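## Task

In the cooling block, open the cap of tube D6 by swinging it back until it sits in its detent or beyond. Each other cap must finish in its present state: either open to its detent or farther, or latched closed. Every tube must finish seated all the way down in its own hole, not propped up by a neighbouring cap. Release the gripper and pull the arm away at the end.

## Robot and tools

Setup: two arms, left_arm and right_arm, with the cooling block standing between them. From the robot's side, row A is the far row and column 1 is on the left. The block and the tubes are loose; the block has to stay flat on the mat. A latched cap is freed by pressing down the tab behind its hinge, and afterwards it may still lie on its tube, looking closed when it is not. Something may occasionally nudge a loose object. Commands of only a few mm may produce no hand motion at all.

Frame: all gripper poses in results share one scene frame. The origin sits on the table top between the arms, +z is up, +x points out over the table, and left_arm is on the +y side. The arm names are not image sides. end_effector_position is in metres and end_effector_quat_wxyz is the orientation; the printed position can be off, more so at long reach. The fingers point along the gripper's +z axis and close along its y axis. The reported point lies between the finger pads, roughly 1 cm behind the fingertips.

Joint order, used in every row and every per-joint list in results: wrist pitch, wrist yaw, waist, wrist roll, elbow, shoulder. Waist and shoulder have their signs flipped relative to the URDF, both in commands and in results. Stated ranges use URDF signs: waist -2.880 to 2.880, shoulder 0.000 to 3.142 (so -3.142 to 0.000 in your numbers), elbow 0.000 to 3.019, wrist pitch -1.693 to 1.571, wrist yaw -1.571 to 1.571, wrist roll -2.094 to 2.094 rad. True ends may differ by up to 0.019 rad either way.

A row is always 14 numbers in [-1, 1]: left_arm's six joint values then its opening, then the same seven for right_arm. Joint values are scaled offsets: 1.0 equals 1.264 rad (waist), 1.32 (shoulder), 1.276 (elbow), 1.83 (wrist pitch), 1.686 (wrist yaw), 2.022 (wrist roll). The opening is absolute, not an offset: +1 fully open, -1 closed.

execute_actions(actions): a list of actions; each action is a table of up to 15 rows, one row per 1/30 s control step, and a short table repeats its final row to fill 15 steps. The joint values in every row are offsets from the joint angles at the start of that action, not from the previous row; for a call's first action they are offsets from the latest reported angles. If a row would send a joint more than 0.019 rad beyond its range end, that action is rejected for both arms; a malformed action, or a first action failing this test, rejects the whole call. A joint driven into its real end stops there and the result says "joint sent to its limit" (silence does not prove there is room). An empty list just returns state and images.

move(target, speed, blocking): target is one 14-number row whose joint offsets are counted from the "Joint positions" of the latest result that lists them. All joints advance in step, so the hand traces a curve; duration is 0.5 to 10 s and it does not avoid obstacles or the other arm. speed (0.01 to 2 rad/s, default 0.5) caps the joint with the longest travel. Finger values are applied at once. Faster moves and targets set deeper past a contact both push harder. The result adds a "move:" line: the ending (done, off_target, moving, held, fault), limits=held or limits=none, and each arm's joint farthest from target. With blocking=false you get a result after 0.5 s; call wait or stop before any other motion command.

wait(seconds): 0 to 10 s, arms hold their last command, a running move continues. stop(): brakes a running move, needing room; fingers keep going. zoom_image(camera, region): region [x0, y0, x1, y1] in pixels, at most 504 by 504; cameras cam_head_left, cam_head_right, cam_high, cam_low, cam_left_wrist, cam_right_wrist, each 504x504. finished_scene(scene): ends the current scene permanently and reports success; call it only when the goal is met and stable.

Results: "Joint positions" and "Joint velocities" give, per arm, the six joints in the order above (rad, rad/s), then the pad gap in m (0.094 fully open). "Joint targets" shows what the joints are being driven to now. grip_measured is the opening on the command scale, possibly off by about 1 mm. To grasp, command about 0.03 below grip_measured; pads push roughly 50 to 62 N, less on very thin parts. "joint command not followed" means a clearance check changed some joint targets.

Motion limits: per step each joint target stays within a lead of its measured angle (waist 0.264, shoulder 0.32, elbow 0.276, wrist pitch 0.33, wrist yaw 0.186, wrist roll 0.522 rad), and targets are scaled back if the gripper would jump over 70 mm, so big offsets take several actions. Zero offsets can let an arm droop; resend offsets to the desired angles. The robot keeps its last command while you think.

Avoid: knocking anything off the table, tipping the block, lifting tubes out of wells, drops, slams, hard pushes, and arm-to-arm contact. Holding loads heats motors: MOTOR HOT appears at 85 °C, and at 100 °C an OVER-TEMPERATURE FAULT drops that arm. Work quickly and smoothly.

Each tool is called after "Call:" by a JSON object that holds its "name" and its "arguments".

## Session

Call:
{"name": "execute_actions", "arguments": {"actions": []}}

Scene clock: 0.00 s.
left_arm: end_effector_position=(+0.3313, +0.6738, +0.1920) grip_measured=+1.000 end_effector_quat_wxyz=(+0.249, -0.510, +0.822, -0.060) | right_arm: end_effector_position=(+0.4393, -0.6014, +0.2023) grip_measured=+1.000 end_effector_quat_wxyz=(+0.644, +0.179, +0.744, -0.018)
Joint names: [wrist pitch, wrist yaw, waist, wrist roll, elbow, shoulder]
Joint positions: left_arm=[-0.875  0.311 -1.038 -0.19   1.013 -1.29   0.094] | right_arm=[ 0.556 -0.59   0.737  0.093  0.791 -1.553  0.094]
Joint velocities: left_arm=[-0.012  0.037  0.015 -0.037 -0.012 -0.005  0.   ] | right_arm=[-0.017 -0.081  0.005 -0.066 -0.002 -0.005  0.   ]
Joint targets: left_arm=[-0.871 0.311 -1.038 -0.190 1.047 -1.283] | right_arm=[0.562 -0.590 0.737 0.093 0.816 -1.548]

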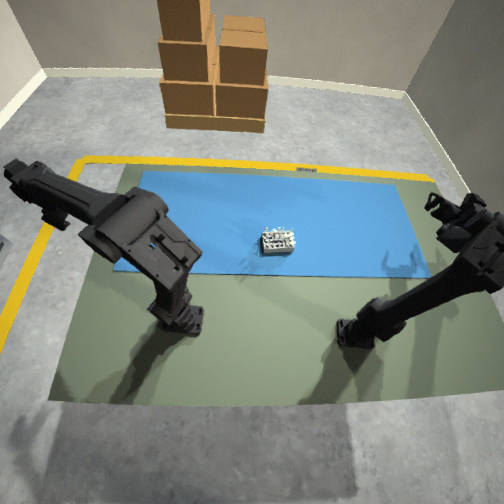

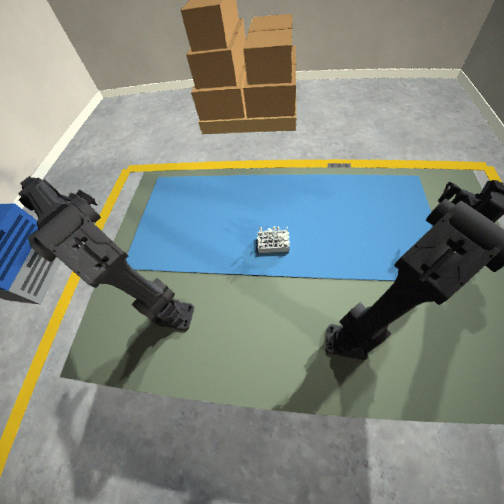

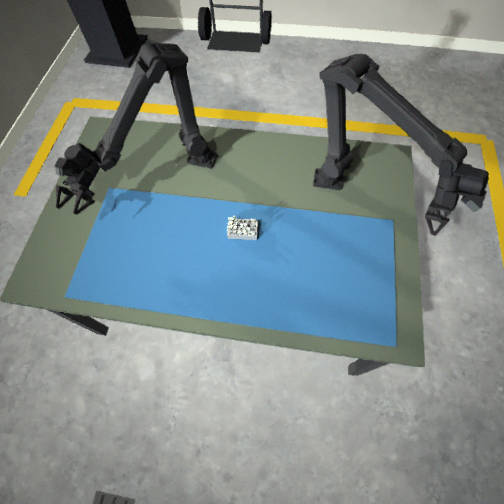

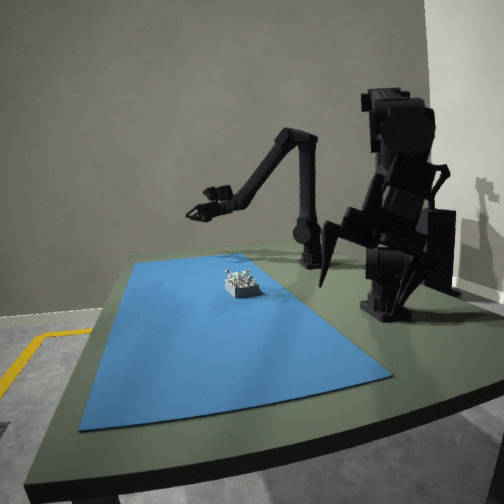

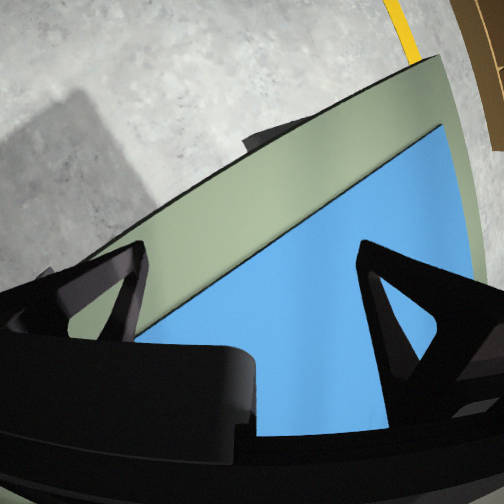

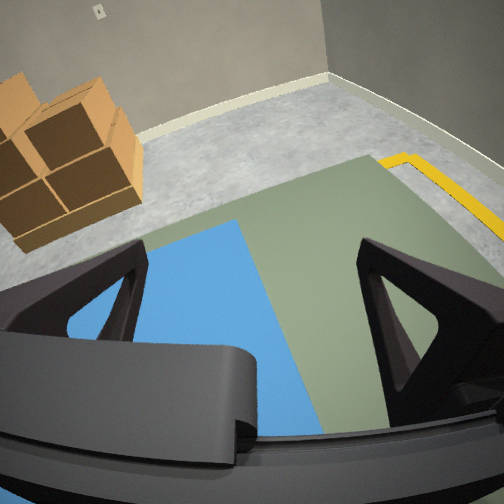

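Call:
{"name": "zoom_image", "arguments": {"camera": "cam_head_left", "region": [240, 210, 320, 270]}}

Call:
{"name": "zoom_image", "arguments": {"camera": "cam_high", "region": [205, 200, 285, 260]}}

Call:
{"name": "zoom_image", "arguments": {"camera": "cam_low", "region": [205, 255, 285, 315]}}

Region (240, 210, 320, 270) of cam_head_left's 504x504 image, scaled by 6.300, with more detail than that image has; it fills the top 378 rows of this view, and the rest is white.

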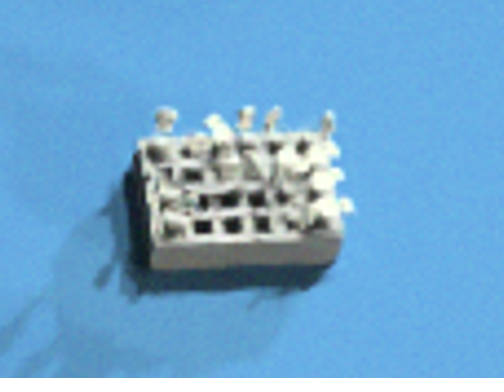

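Region (205, 200, 285, 260) of cam_high's 504x504 image, scaled by 6.300, with more detail than that image has; it fills the top 378 rows of this view, and the rest is white.

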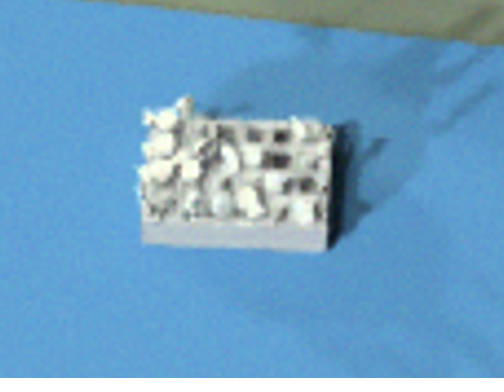

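Region (205, 255, 285, 315) of cam_low's 504x504 image, scaled by 6.300, with more detail than that image has; it fills the top 378 rows of this view, and the rest is white.

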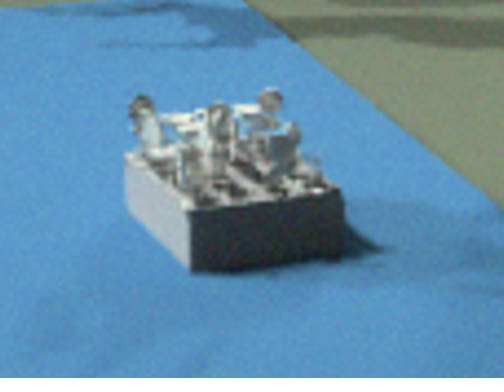

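Call:
{"name": "move", "arguments": {"target": [0,0,0,0,0,0,1, -0.8,0.35,-0.95,-0.05,0,0,1], "speed": 1.2}}

Scene clock: 41.63 s.
left_arm: end_effector_position=(+0.3301, +0.6720, +0.1888) grip_measured=+1.000 end_effector_quat_wxyz=(+0.246, -0.510, +0.822, -0.061) | right_arm: end_effector_position=(+0.3311, -0.1154, +0.0132) grip_measured=+1.000 end_effector_quat_wxyz=(-0.011, -0.172, +0.985, -0.005)
Joint names: [wrist pitch, wrist yaw, waist, wrist roll, elbow, shoulder]
Joint positions: left_arm=[-0.875  0.311 -1.038 -0.19   1.007 -1.29   0.094] | right_arm=[-0.871  0.007 -0.457 -0.014  0.806 -1.529  0.094]
Joint velocities: left_arm=[ 0.017 -0.007  0.005 -0.125 -0.007  0.015  0.   ] | right_arm=[-0.007 -0.022  0.005 -0.022  0.002  0.005  0.   ]
Joint targets: left_arm=[-0.875 0.311 -1.038 -0.190 1.013 -1.290] | right_arm=[-0.908 0.000 -0.463 -0.008 0.791 -1.553]
move: off_target (right_arm); limits=none; left_arm: farthest joint: the elbow, 0.006 radians from its target (0.000 radians at the start); right_arm: farthest joint: the wrist pitch, 0.037 radians from its target (1.464 radians at the start)

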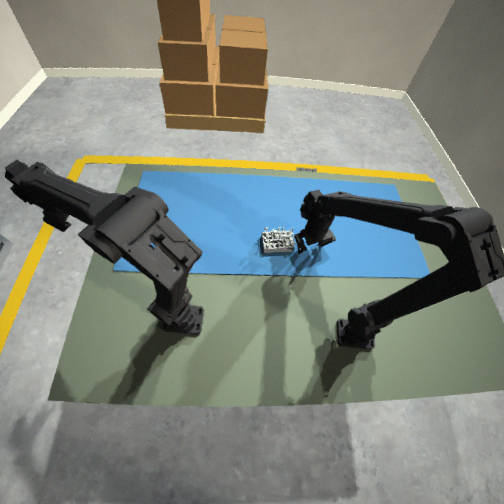

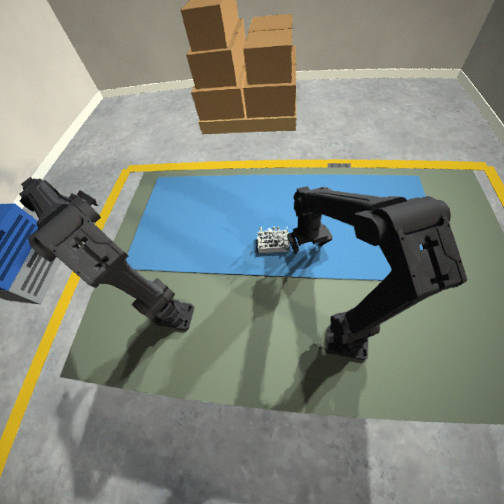

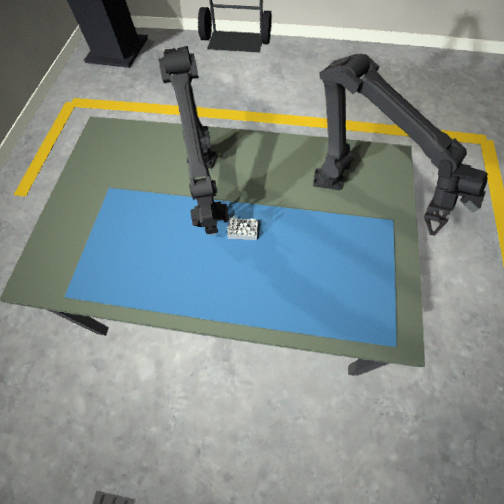

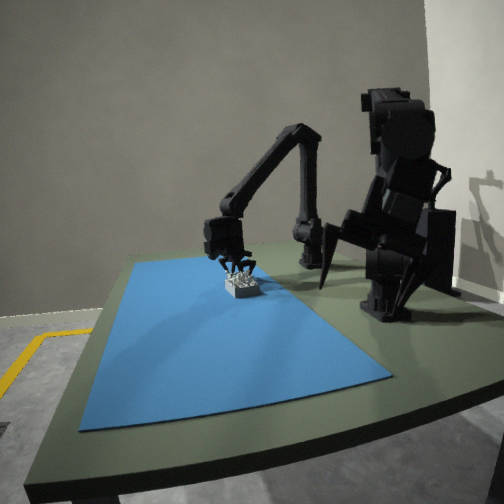

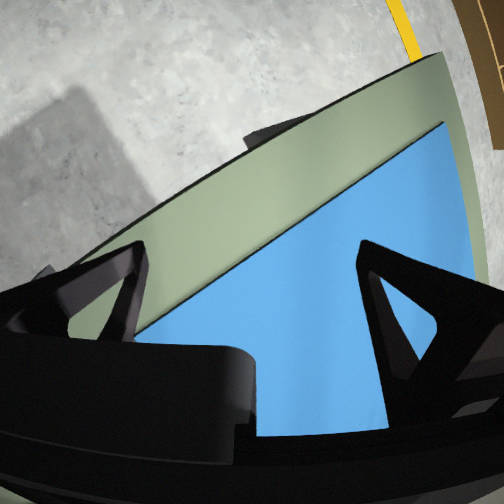

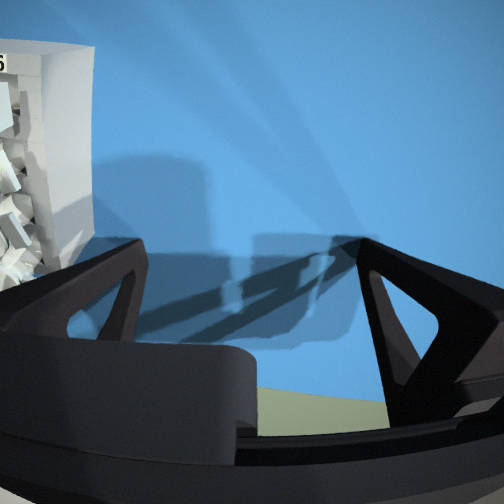

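Call:
{"name": "move", "arguments": {"target": [0,0,0,0,0,0,1, -0.12,0,0,0,0.2,0,1]}}

Call:
{"name": "move", "arguments": {"target": [0,0,0,0,0,0,1, 0,0,-0.14,0,0,0,1]}}

Scene clock: 60.10 s.
left_arm: end_effector_position=(+0.3289, +0.6701, +0.1856) grip_measured=+1.000 end_effector_quat_wxyz=(+0.242, -0.511, +0.822, -0.062) | right_arm: end_effector_position=(+0.3785, -0.0991, +0.0806) grip_measured=+1.000 end_effector_quat_wxyz=(-0.005, -0.172, +0.985, -0.004)
Joint names: [wrist pitch, wrist yaw, waist, wrist roll, elbow, shoulder]
Joint positions: left_arm=[-0.875  0.311 -1.038 -0.19   1.    -1.29   0.094] | right_arm=[-1.075  0.007 -0.457 -0.015  1.021 -1.528  0.094]
Joint velocities: left_arm=[-0.027 -0.037 -0.005  0.007  0.007  0.015  0.   ] | right_arm=[ 0.002  0.007 -0.005 -0.066 -0.007  0.005  0.   ]
Joint targets: left_arm=[-0.875 0.311 -1.038 -0.190 1.006 -1.290] | right_arm=[-1.091 0.007 -0.457 -0.014 1.062 -1.529]
move: off_target (right_arm); limits=none; left_arm: farthest joint: the elbow, 0.007 radians from its target (0.000 radians at the start); right_arm: farthest joint: the elbow, 0.040 radians from its target (0.255 radians at the start)

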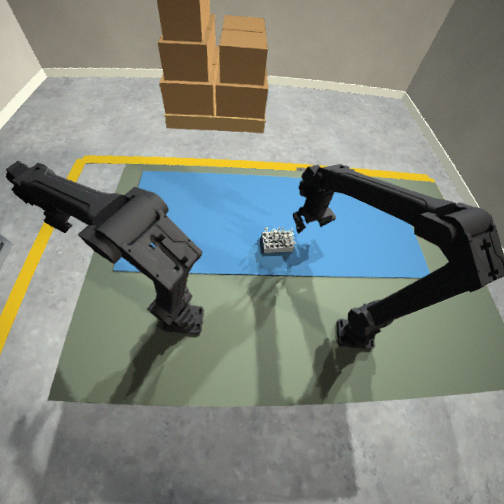

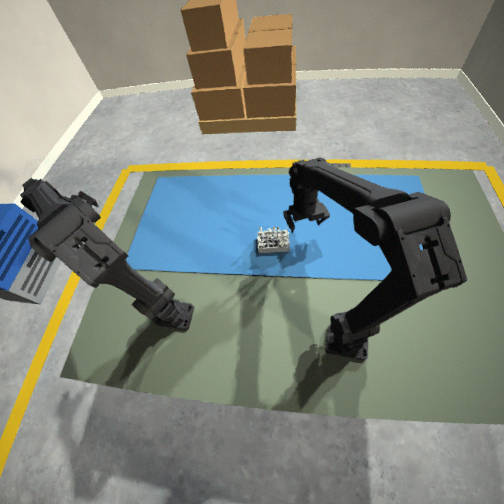

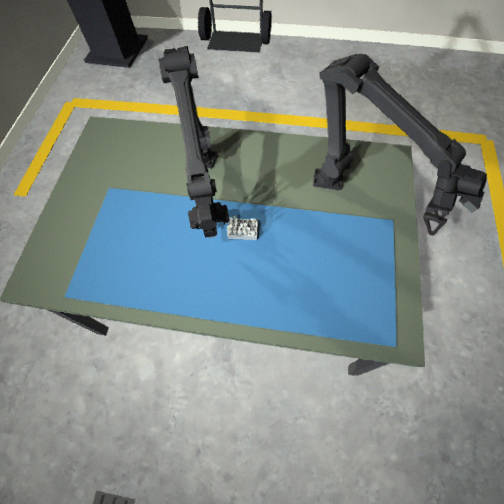

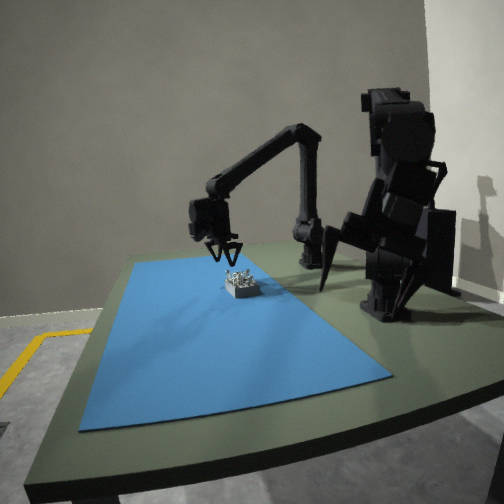

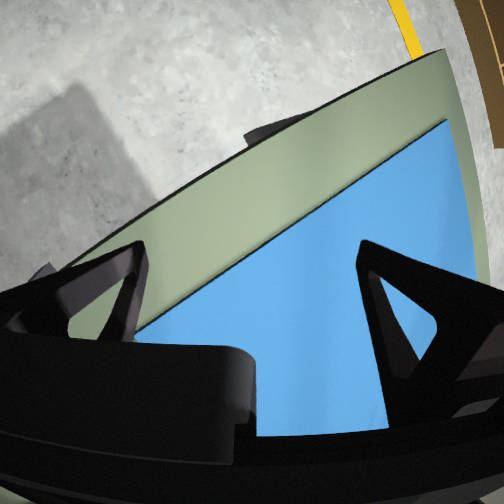

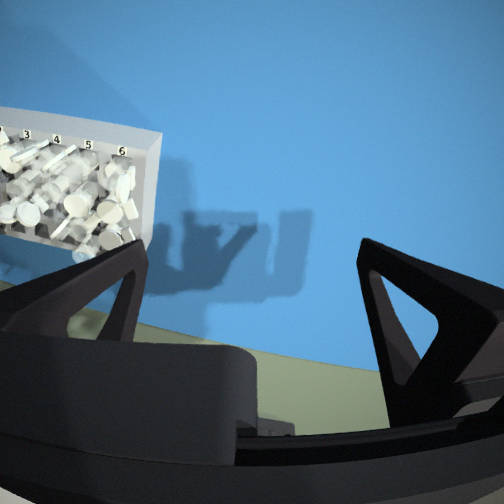

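Scene clock: 60.87 s.
left_arm: end_effector_position=(+0.3276, +0.6682, +0.1825) grip_measured=+1.000 end_effector_quat_wxyz=(+0.239, -0.512, +0.822, -0.064) | right_arm: end_effector_position=(+0.3481, -0.0309, +0.0806) grip_measured=+1.000 end_effector_quat_wxyz=(-0.004, -0.262, +0.965, -0.005)
Joint names: [wrist pitch, wrist yaw, waist, wrist roll, elbow, shoulder]
Joint positions: left_arm=[-0.875  0.311 -1.038 -0.19   0.993 -1.29   0.094] | right_arm=[-1.075  0.007 -0.641 -0.015  1.021 -1.528  0.094]
Joint velocities: left_arm=[-0.022  0.066 -0.005  0.022 -0.007  0.015  0.   ] | right_arm=[-0.007 -0.037  0.005 -0.022  0.002 -0.005  0.   ]
Joint targets: left_arm=[-0.875 0.311 -1.038 -0.190 1.000 -1.290] | right_arm=[-1.075 0.007 -0.634 -0.015 1.021 -1.528]
move: done; limits=none; left_arm: farthest joint: the elbow, 0.007 radians from its target (0.000 radians at the start); right_arm: farthest joint: the waist, 0.007 radians from its target (0.177 radians at the start)

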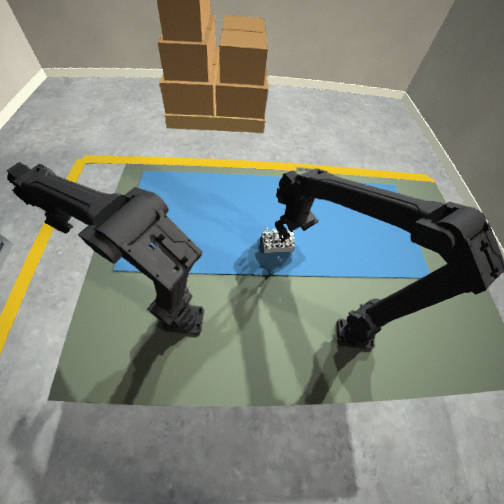

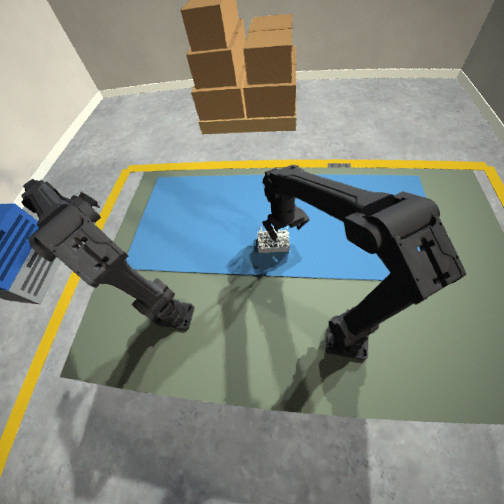

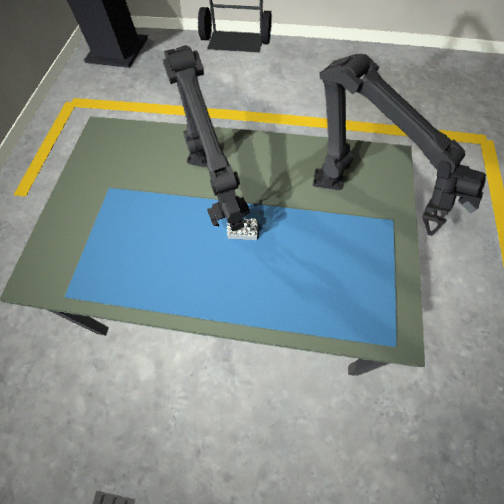

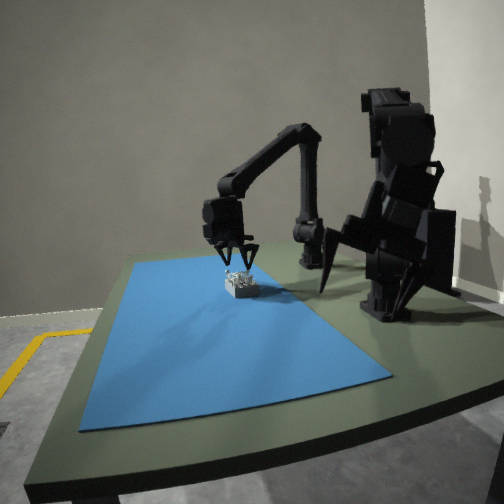

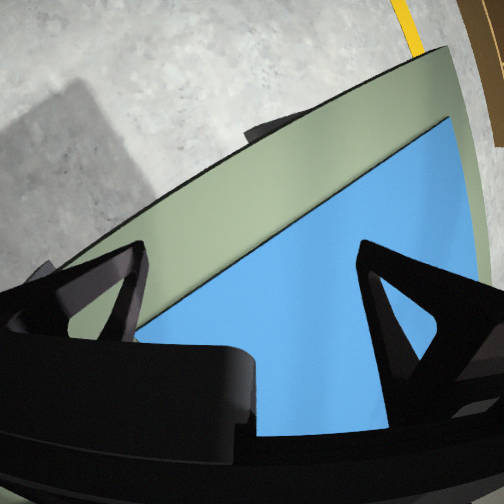

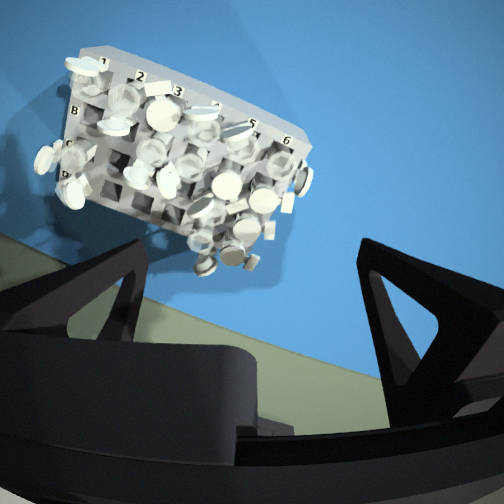

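Call:
{"name": "zoom_image", "arguments": {"camera": "cam_right_wrist", "region": [30, 40, 330, 290]}}

Region (30, 40, 330, 290) of cam_right_wrist's 504x504 image, scaled by 1.680, with more detail than that image has.

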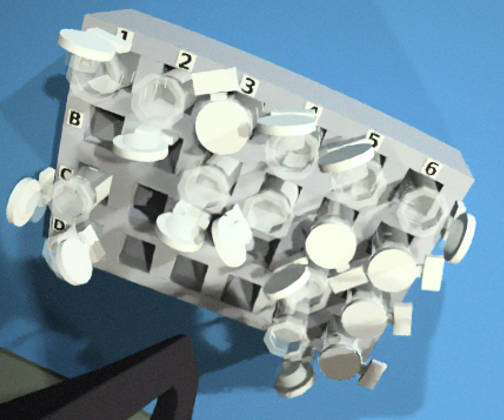

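Call:
{"name": "move", "arguments": {"target": [0,0,0,0,0,0,1, -0.03,0,0,0,0,0,-1]}}

Call:
{"name": "zoom_image", "arguments": {"camera": "cam_right_wrist", "region": [100, 100, 400, 350]}}

Call:
{"name": "zoom_image", "arguments": {"camera": "cam_low", "region": [195, 230, 295, 310]}}

Scene clock: 94.43 s.
left_arm: end_effector_position=(+0.3263, +0.6663, +0.1793) grip_measured=+1.000 end_effector_quat_wxyz=(+0.236, -0.513, +0.823, -0.065) | right_arm: end_effector_position=(+0.3397, -0.0357, +0.0809) grip_measured=-0.987 end_effector_quat_wxyz=(-0.023, -0.262, +0.965, -0.010)
Joint names: [wrist pitch, wrist yaw, waist, wrist roll, elbow, shoulder]
Joint positions: left_arm=[-0.875  0.311 -1.038 -0.19   0.986 -1.29   0.094] | right_arm=[-1.114  0.007 -0.641 -0.015  1.021 -1.528  0.001]
Joint velocities: left_arm=[-0.007  0.037  0.005 -0.066  0.012  0.024  0.   ] | right_arm=[-0.012 -0.037 -0.005 -0.125  0.002 -0.005 -0.   ]
Joint targets: left_arm=[-0.875 0.311 -1.038 -0.190 0.993 -1.290] | right_arm=[-1.129 0.007 -0.641 -0.015 1.021 -1.528]
move: done; limits=none; left_arm: farthest joint: the elbow, 0.007 radians from its target (0.000 radians at the start); right_arm: farthest joint: the wrist pitch, 0.016 radians from its target (0.055 radians at the start)

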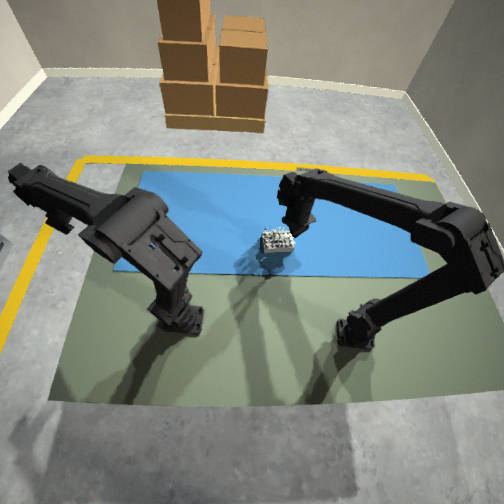

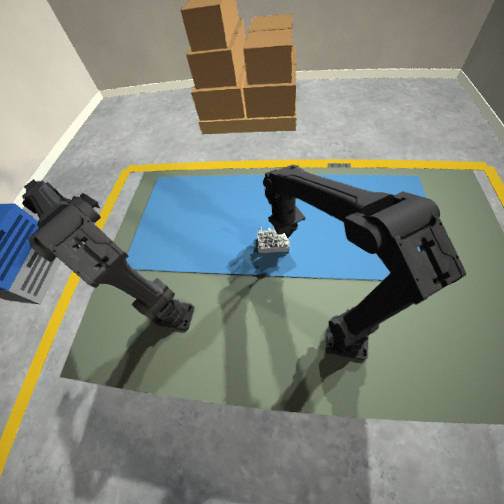

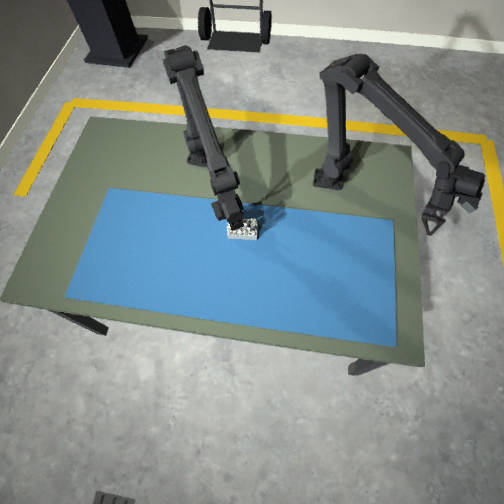

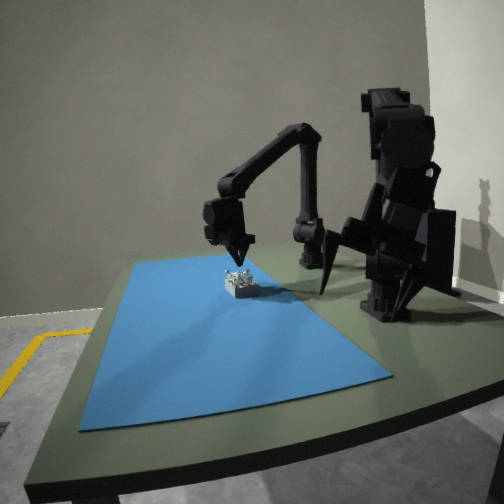

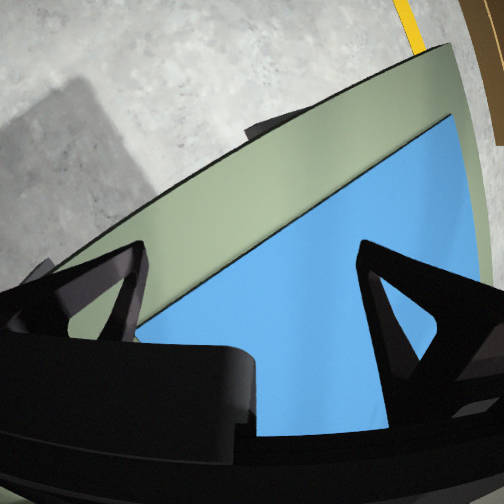

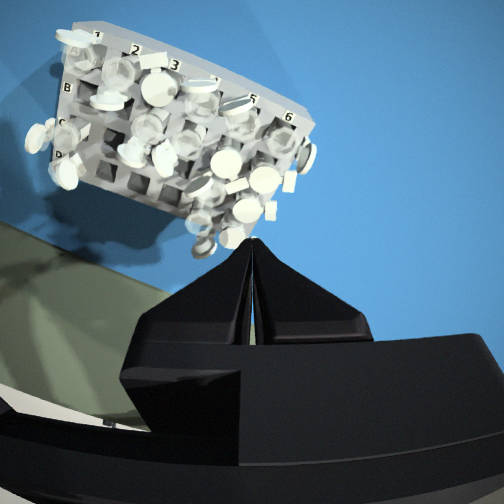

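Region (100, 100, 400, 350) of cam_right_wrist's 504x504 image, scaled by 1.680, with more detail than that image has.

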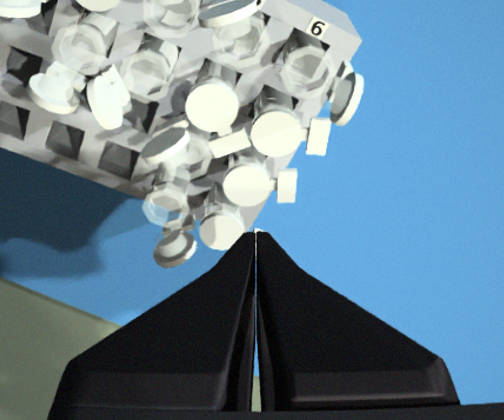

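Region (195, 230, 295, 310) of cam_low's 504x504 image, scaled by 5.040, with more detail than that image has; it fills the top 403 rows of this view, and the rest is white.

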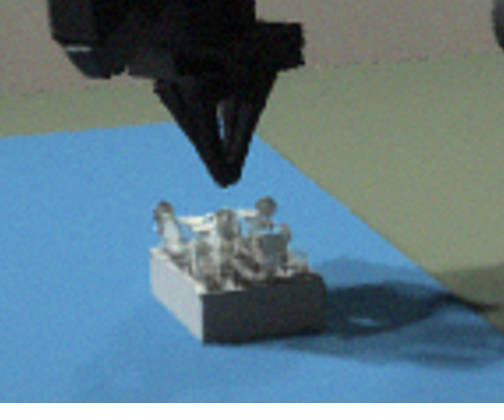

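Call:
{"name": "move", "arguments": {"target": [0,0,0,0,0,0,1, 0,0,0,0,0.01,-0.035,-1], "speed": 0.2}}

Call:
{"name": "zoom_image", "arguments": {"camera": "cam_right_wrist", "region": [100, 100, 400, 350]}}

Call:
{"name": "zoom_image", "arguments": {"camera": "cam_low", "region": [195, 230, 295, 310]}}

Scene clock: 110.87 s.
left_arm: end_effector_position=(+0.3252, +0.6645, +0.1764) grip_measured=+1.000 end_effector_quat_wxyz=(+0.234, -0.514, +0.823, -0.067) | right_arm: end_effector_position=(+0.3376, -0.0369, +0.0656) grip_measured=-0.987 end_effector_quat_wxyz=(-0.043, -0.262, +0.964, -0.015)
Joint names: [wrist pitch, wrist yaw, waist, wrist roll, elbow, shoulder]
Joint positions: left_arm=[-0.875  0.311 -1.038 -0.19   0.979 -1.29   0.094] | right_arm=[-1.114  0.007 -0.641 -0.015  1.021 -1.569  0.001]
Joint velocities: left_arm=[ 0.007 -0.139  0.015 -0.007  0.002  0.005  0.   ] | right_arm=[-0.012 -0.022 -0.005 -0.081 -0.002  0.005 -0.   ]
Joint targets: left_arm=[-0.875 0.311 -1.038 -0.190 0.986 -1.290] | right_arm=[-1.114 0.007 -0.641 -0.015 1.034 -1.574]
move: done; limits=none; left_arm: farthest joint: the elbow, 0.007 radians from its target (0.000 radians at the start); right_arm: farthest joint: the elbow, 0.013 radians from its target (0.013 radians at the start)

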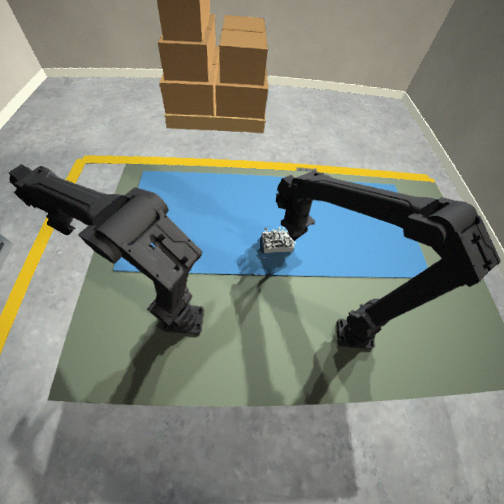

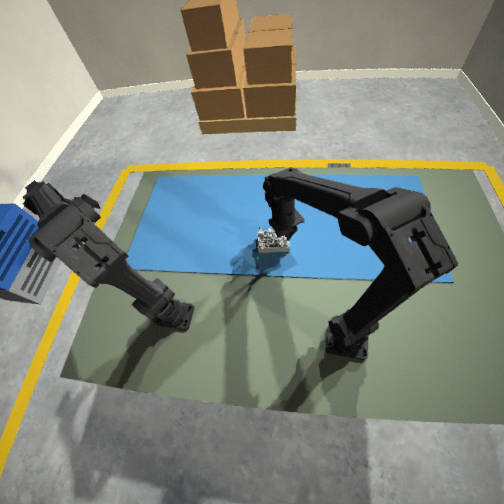

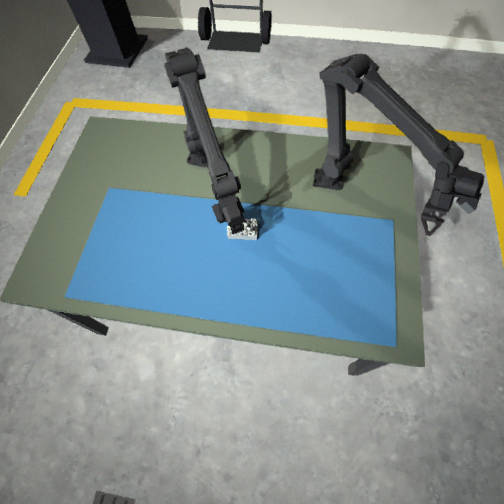

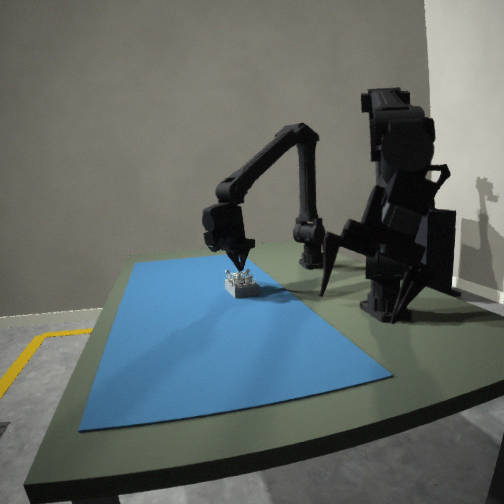

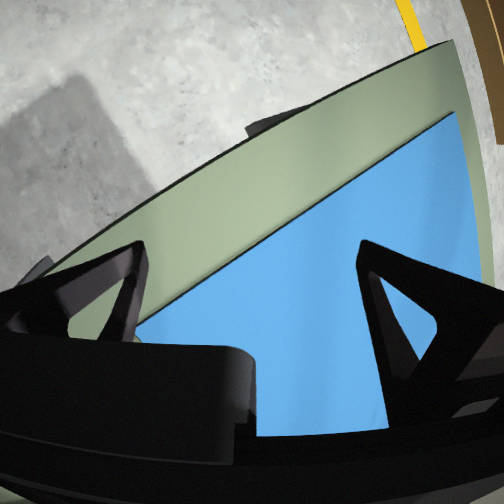

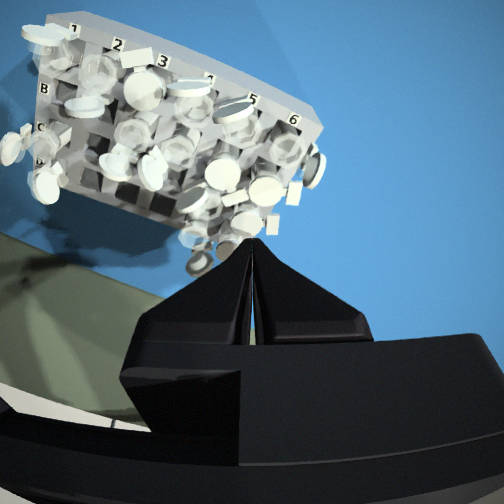

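Region (100, 100, 400, 350) of cam_right_wrist's 504x504 image, scaled by 1.680, with more detail than that image has.

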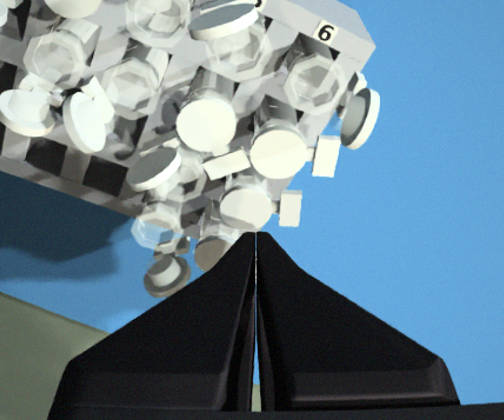

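Region (195, 230, 295, 310) of cam_low's 504x504 image, scaled by 5.040, with more detail than that image has; it fills the top 403 rows of this view, and the rest is white.

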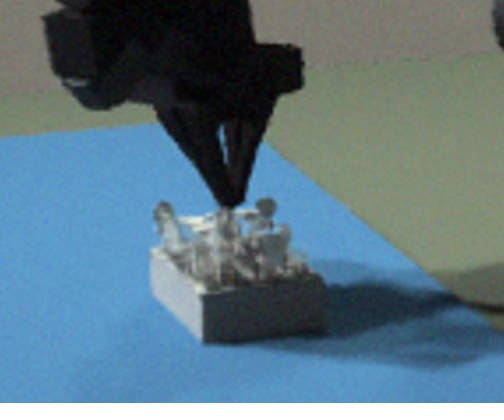

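Call:
{"name": "move", "arguments": {"target": [0,0,0,0,0,0,1, 0.06,0,0,0,-0.052,0.051,-1], "speed": 0.2}}

Call:
{"name": "zoom_image", "arguments": {"camera": "cam_right_wrist", "region": [100, 100, 400, 350]}}

Scene clock: 138.27 s.
left_arm: end_effector_position=(+0.3239, +0.6626, +0.1733) grip_measured=+1.000 end_effector_quat_wxyz=(+0.231, -0.514, +0.823, -0.068) | right_arm: end_effector_position=(+0.3373, -0.0370, +0.0650) grip_measured=-0.987 end_effector_quat_wxyz=(-0.002, -0.262, +0.965, -0.004)
Joint names: [wrist pitch, wrist yaw, waist, wrist roll, elbow, shoulder]
Joint positions: left_arm=[-0.875  0.311 -1.038 -0.19   0.973 -1.29   0.094] | right_arm=[-1.022  0.007 -0.641 -0.015  0.962 -1.517  0.001]
Joint velocities: left_arm=[ 0.002 -0.066  0.005 -0.051  0.007  0.034  0.   ] | right_arm=[-0.002 -0.022  0.005 -0.037 -0.007  0.015  0.   ]
Joint targets: left_arm=[-0.875 0.311 -1.038 -0.190 0.979 -1.290] | right_arm=[-1.004 0.007 -0.641 -0.015 0.954 -1.502]
move: done; limits=none; left_arm: farthest joint: the elbow, 0.006 radians from its target (0.000 radians at the start); right_arm: farthest joint: the wrist pitch, 0.018 radians from its target (0.110 radians at the start)

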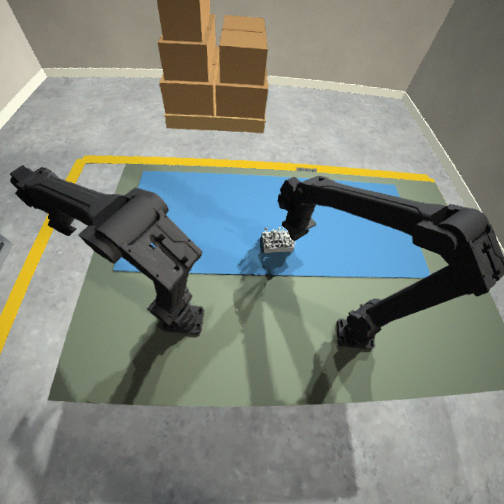

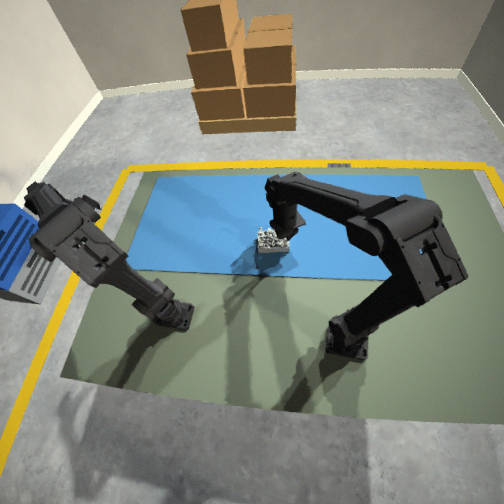

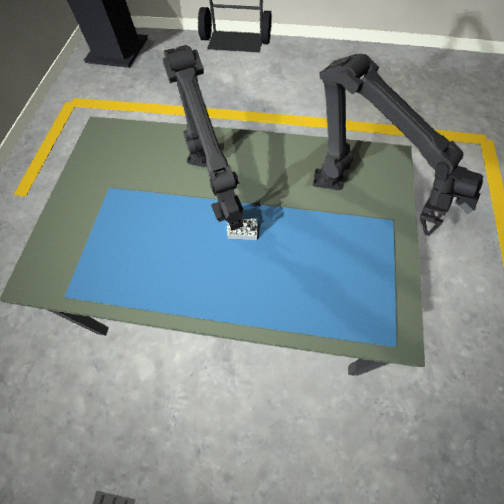

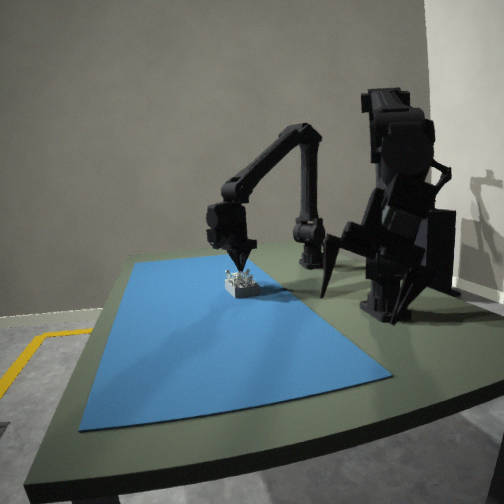

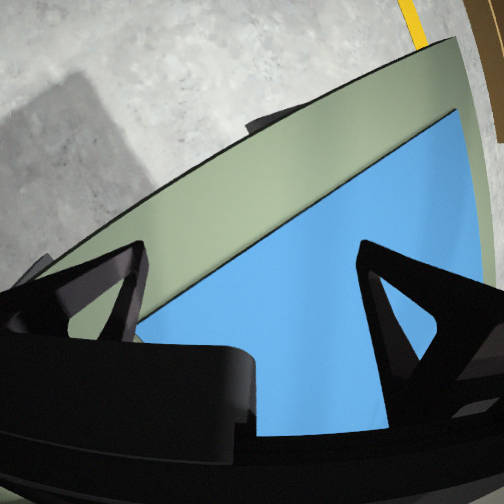

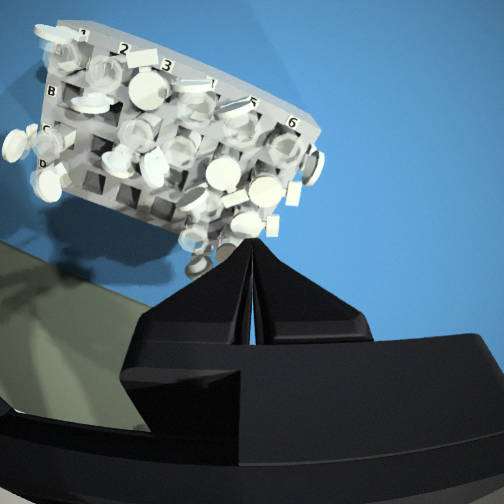

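Region (100, 100, 400, 350) of cam_right_wrist's 504x504 image, scaled by 1.680, with more detail than that image has.

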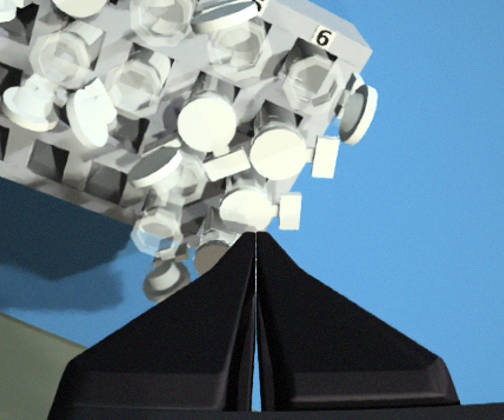

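Call:
{"name": "move", "arguments": {"target": [0,0,0,0,0,0,1, 0.012,0,0,0,-0.045,0.032,-1], "speed": 0.2}}

Call:
{"name": "zoom_image", "arguments": {"camera": "cam_right_wrist", "region": [100, 100, 400, 350]}}

Scene clock: 164.00 s.
left_arm: end_effector_position=(+0.3226, +0.6607, +0.1704) grip_measured=+1.000 end_effector_quat_wxyz=(+0.228, -0.515, +0.823, -0.069) | right_arm: end_effector_position=(+0.3221, -0.0457, +0.0616) grip_measured=-0.987 end_effector_quat_wxyz=(-0.007, -0.262, +0.965, -0.006)
Joint names: [wrist pitch, wrist yaw, waist, wrist roll, elbow, shoulder]
Joint positions: left_arm=[-0.875  0.311 -1.038 -0.19   0.966 -1.29   0.094] | right_arm=[-1.016  0.007 -0.641 -0.015  0.915 -1.486  0.001]
Joint velocities: left_arm=[-0.007  0.007 -0.015  0.037  0.012  0.024  0.   ] | right_arm=[-0.022 -0.051  0.005  0.051  0.017 -0.005 -0.001]
Joint targets: left_arm=[-0.875 0.311 -1.038 -0.190 0.973 -1.290] | right_arm=[-1.000 0.007 -0.641 -0.015 0.904 -1.475]
move: done; limits=none; left_arm: farthest joint: the elbow, 0.007 radians from its target (0.000 radians at the start); right_arm: farthest joint: the wrist pitch, 0.016 radians from its target (0.022 radians at the start)

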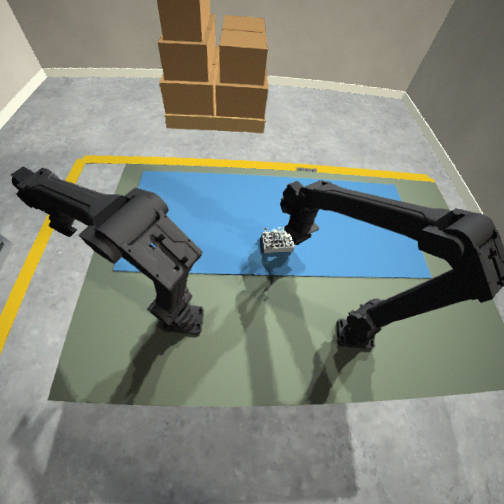

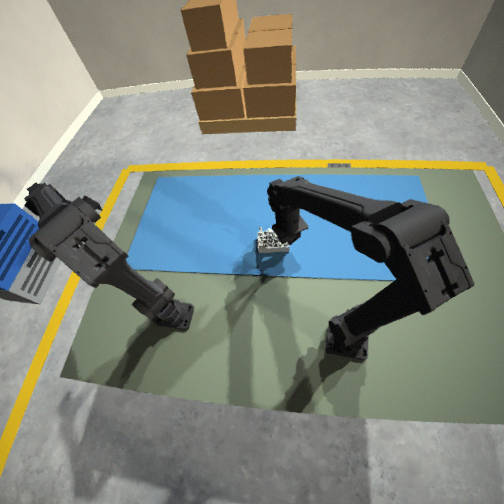

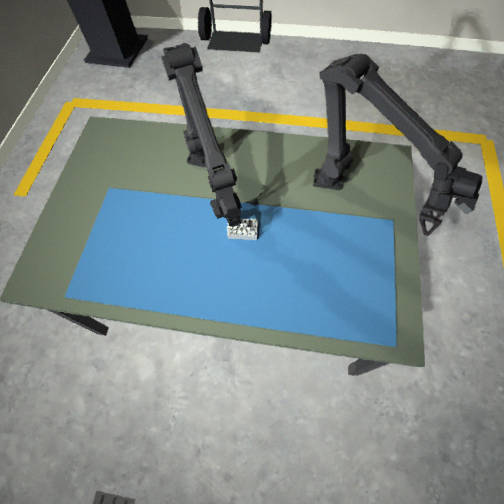

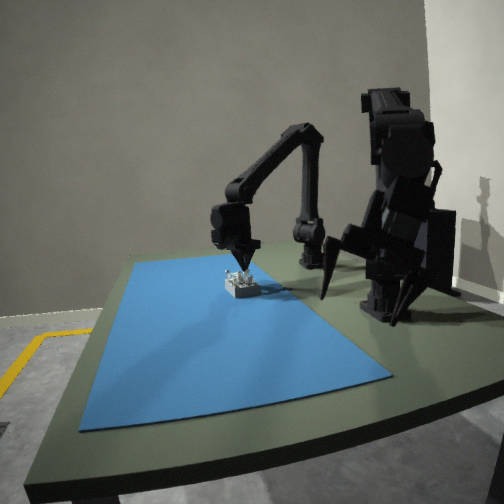

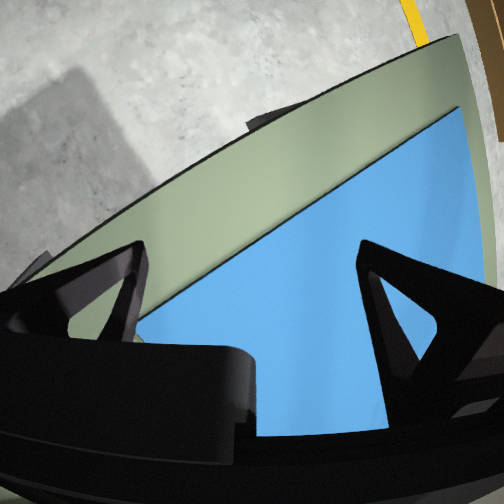

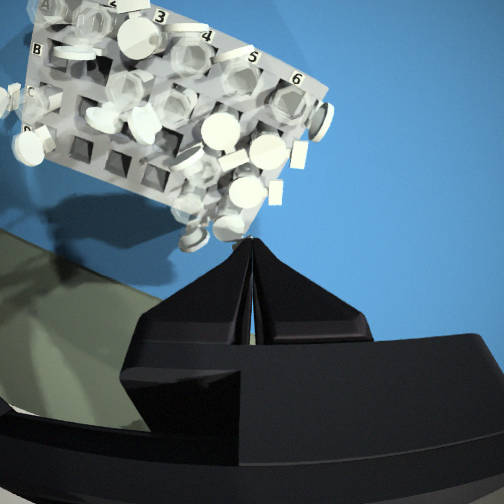

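Region (100, 100, 400, 350) of cam_right_wrist's 504x504 image, scaled by 1.680, with more detail than that image has.

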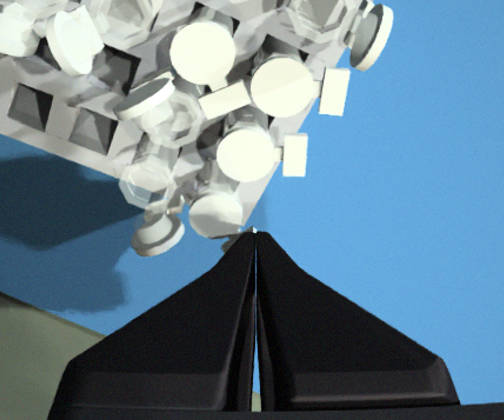

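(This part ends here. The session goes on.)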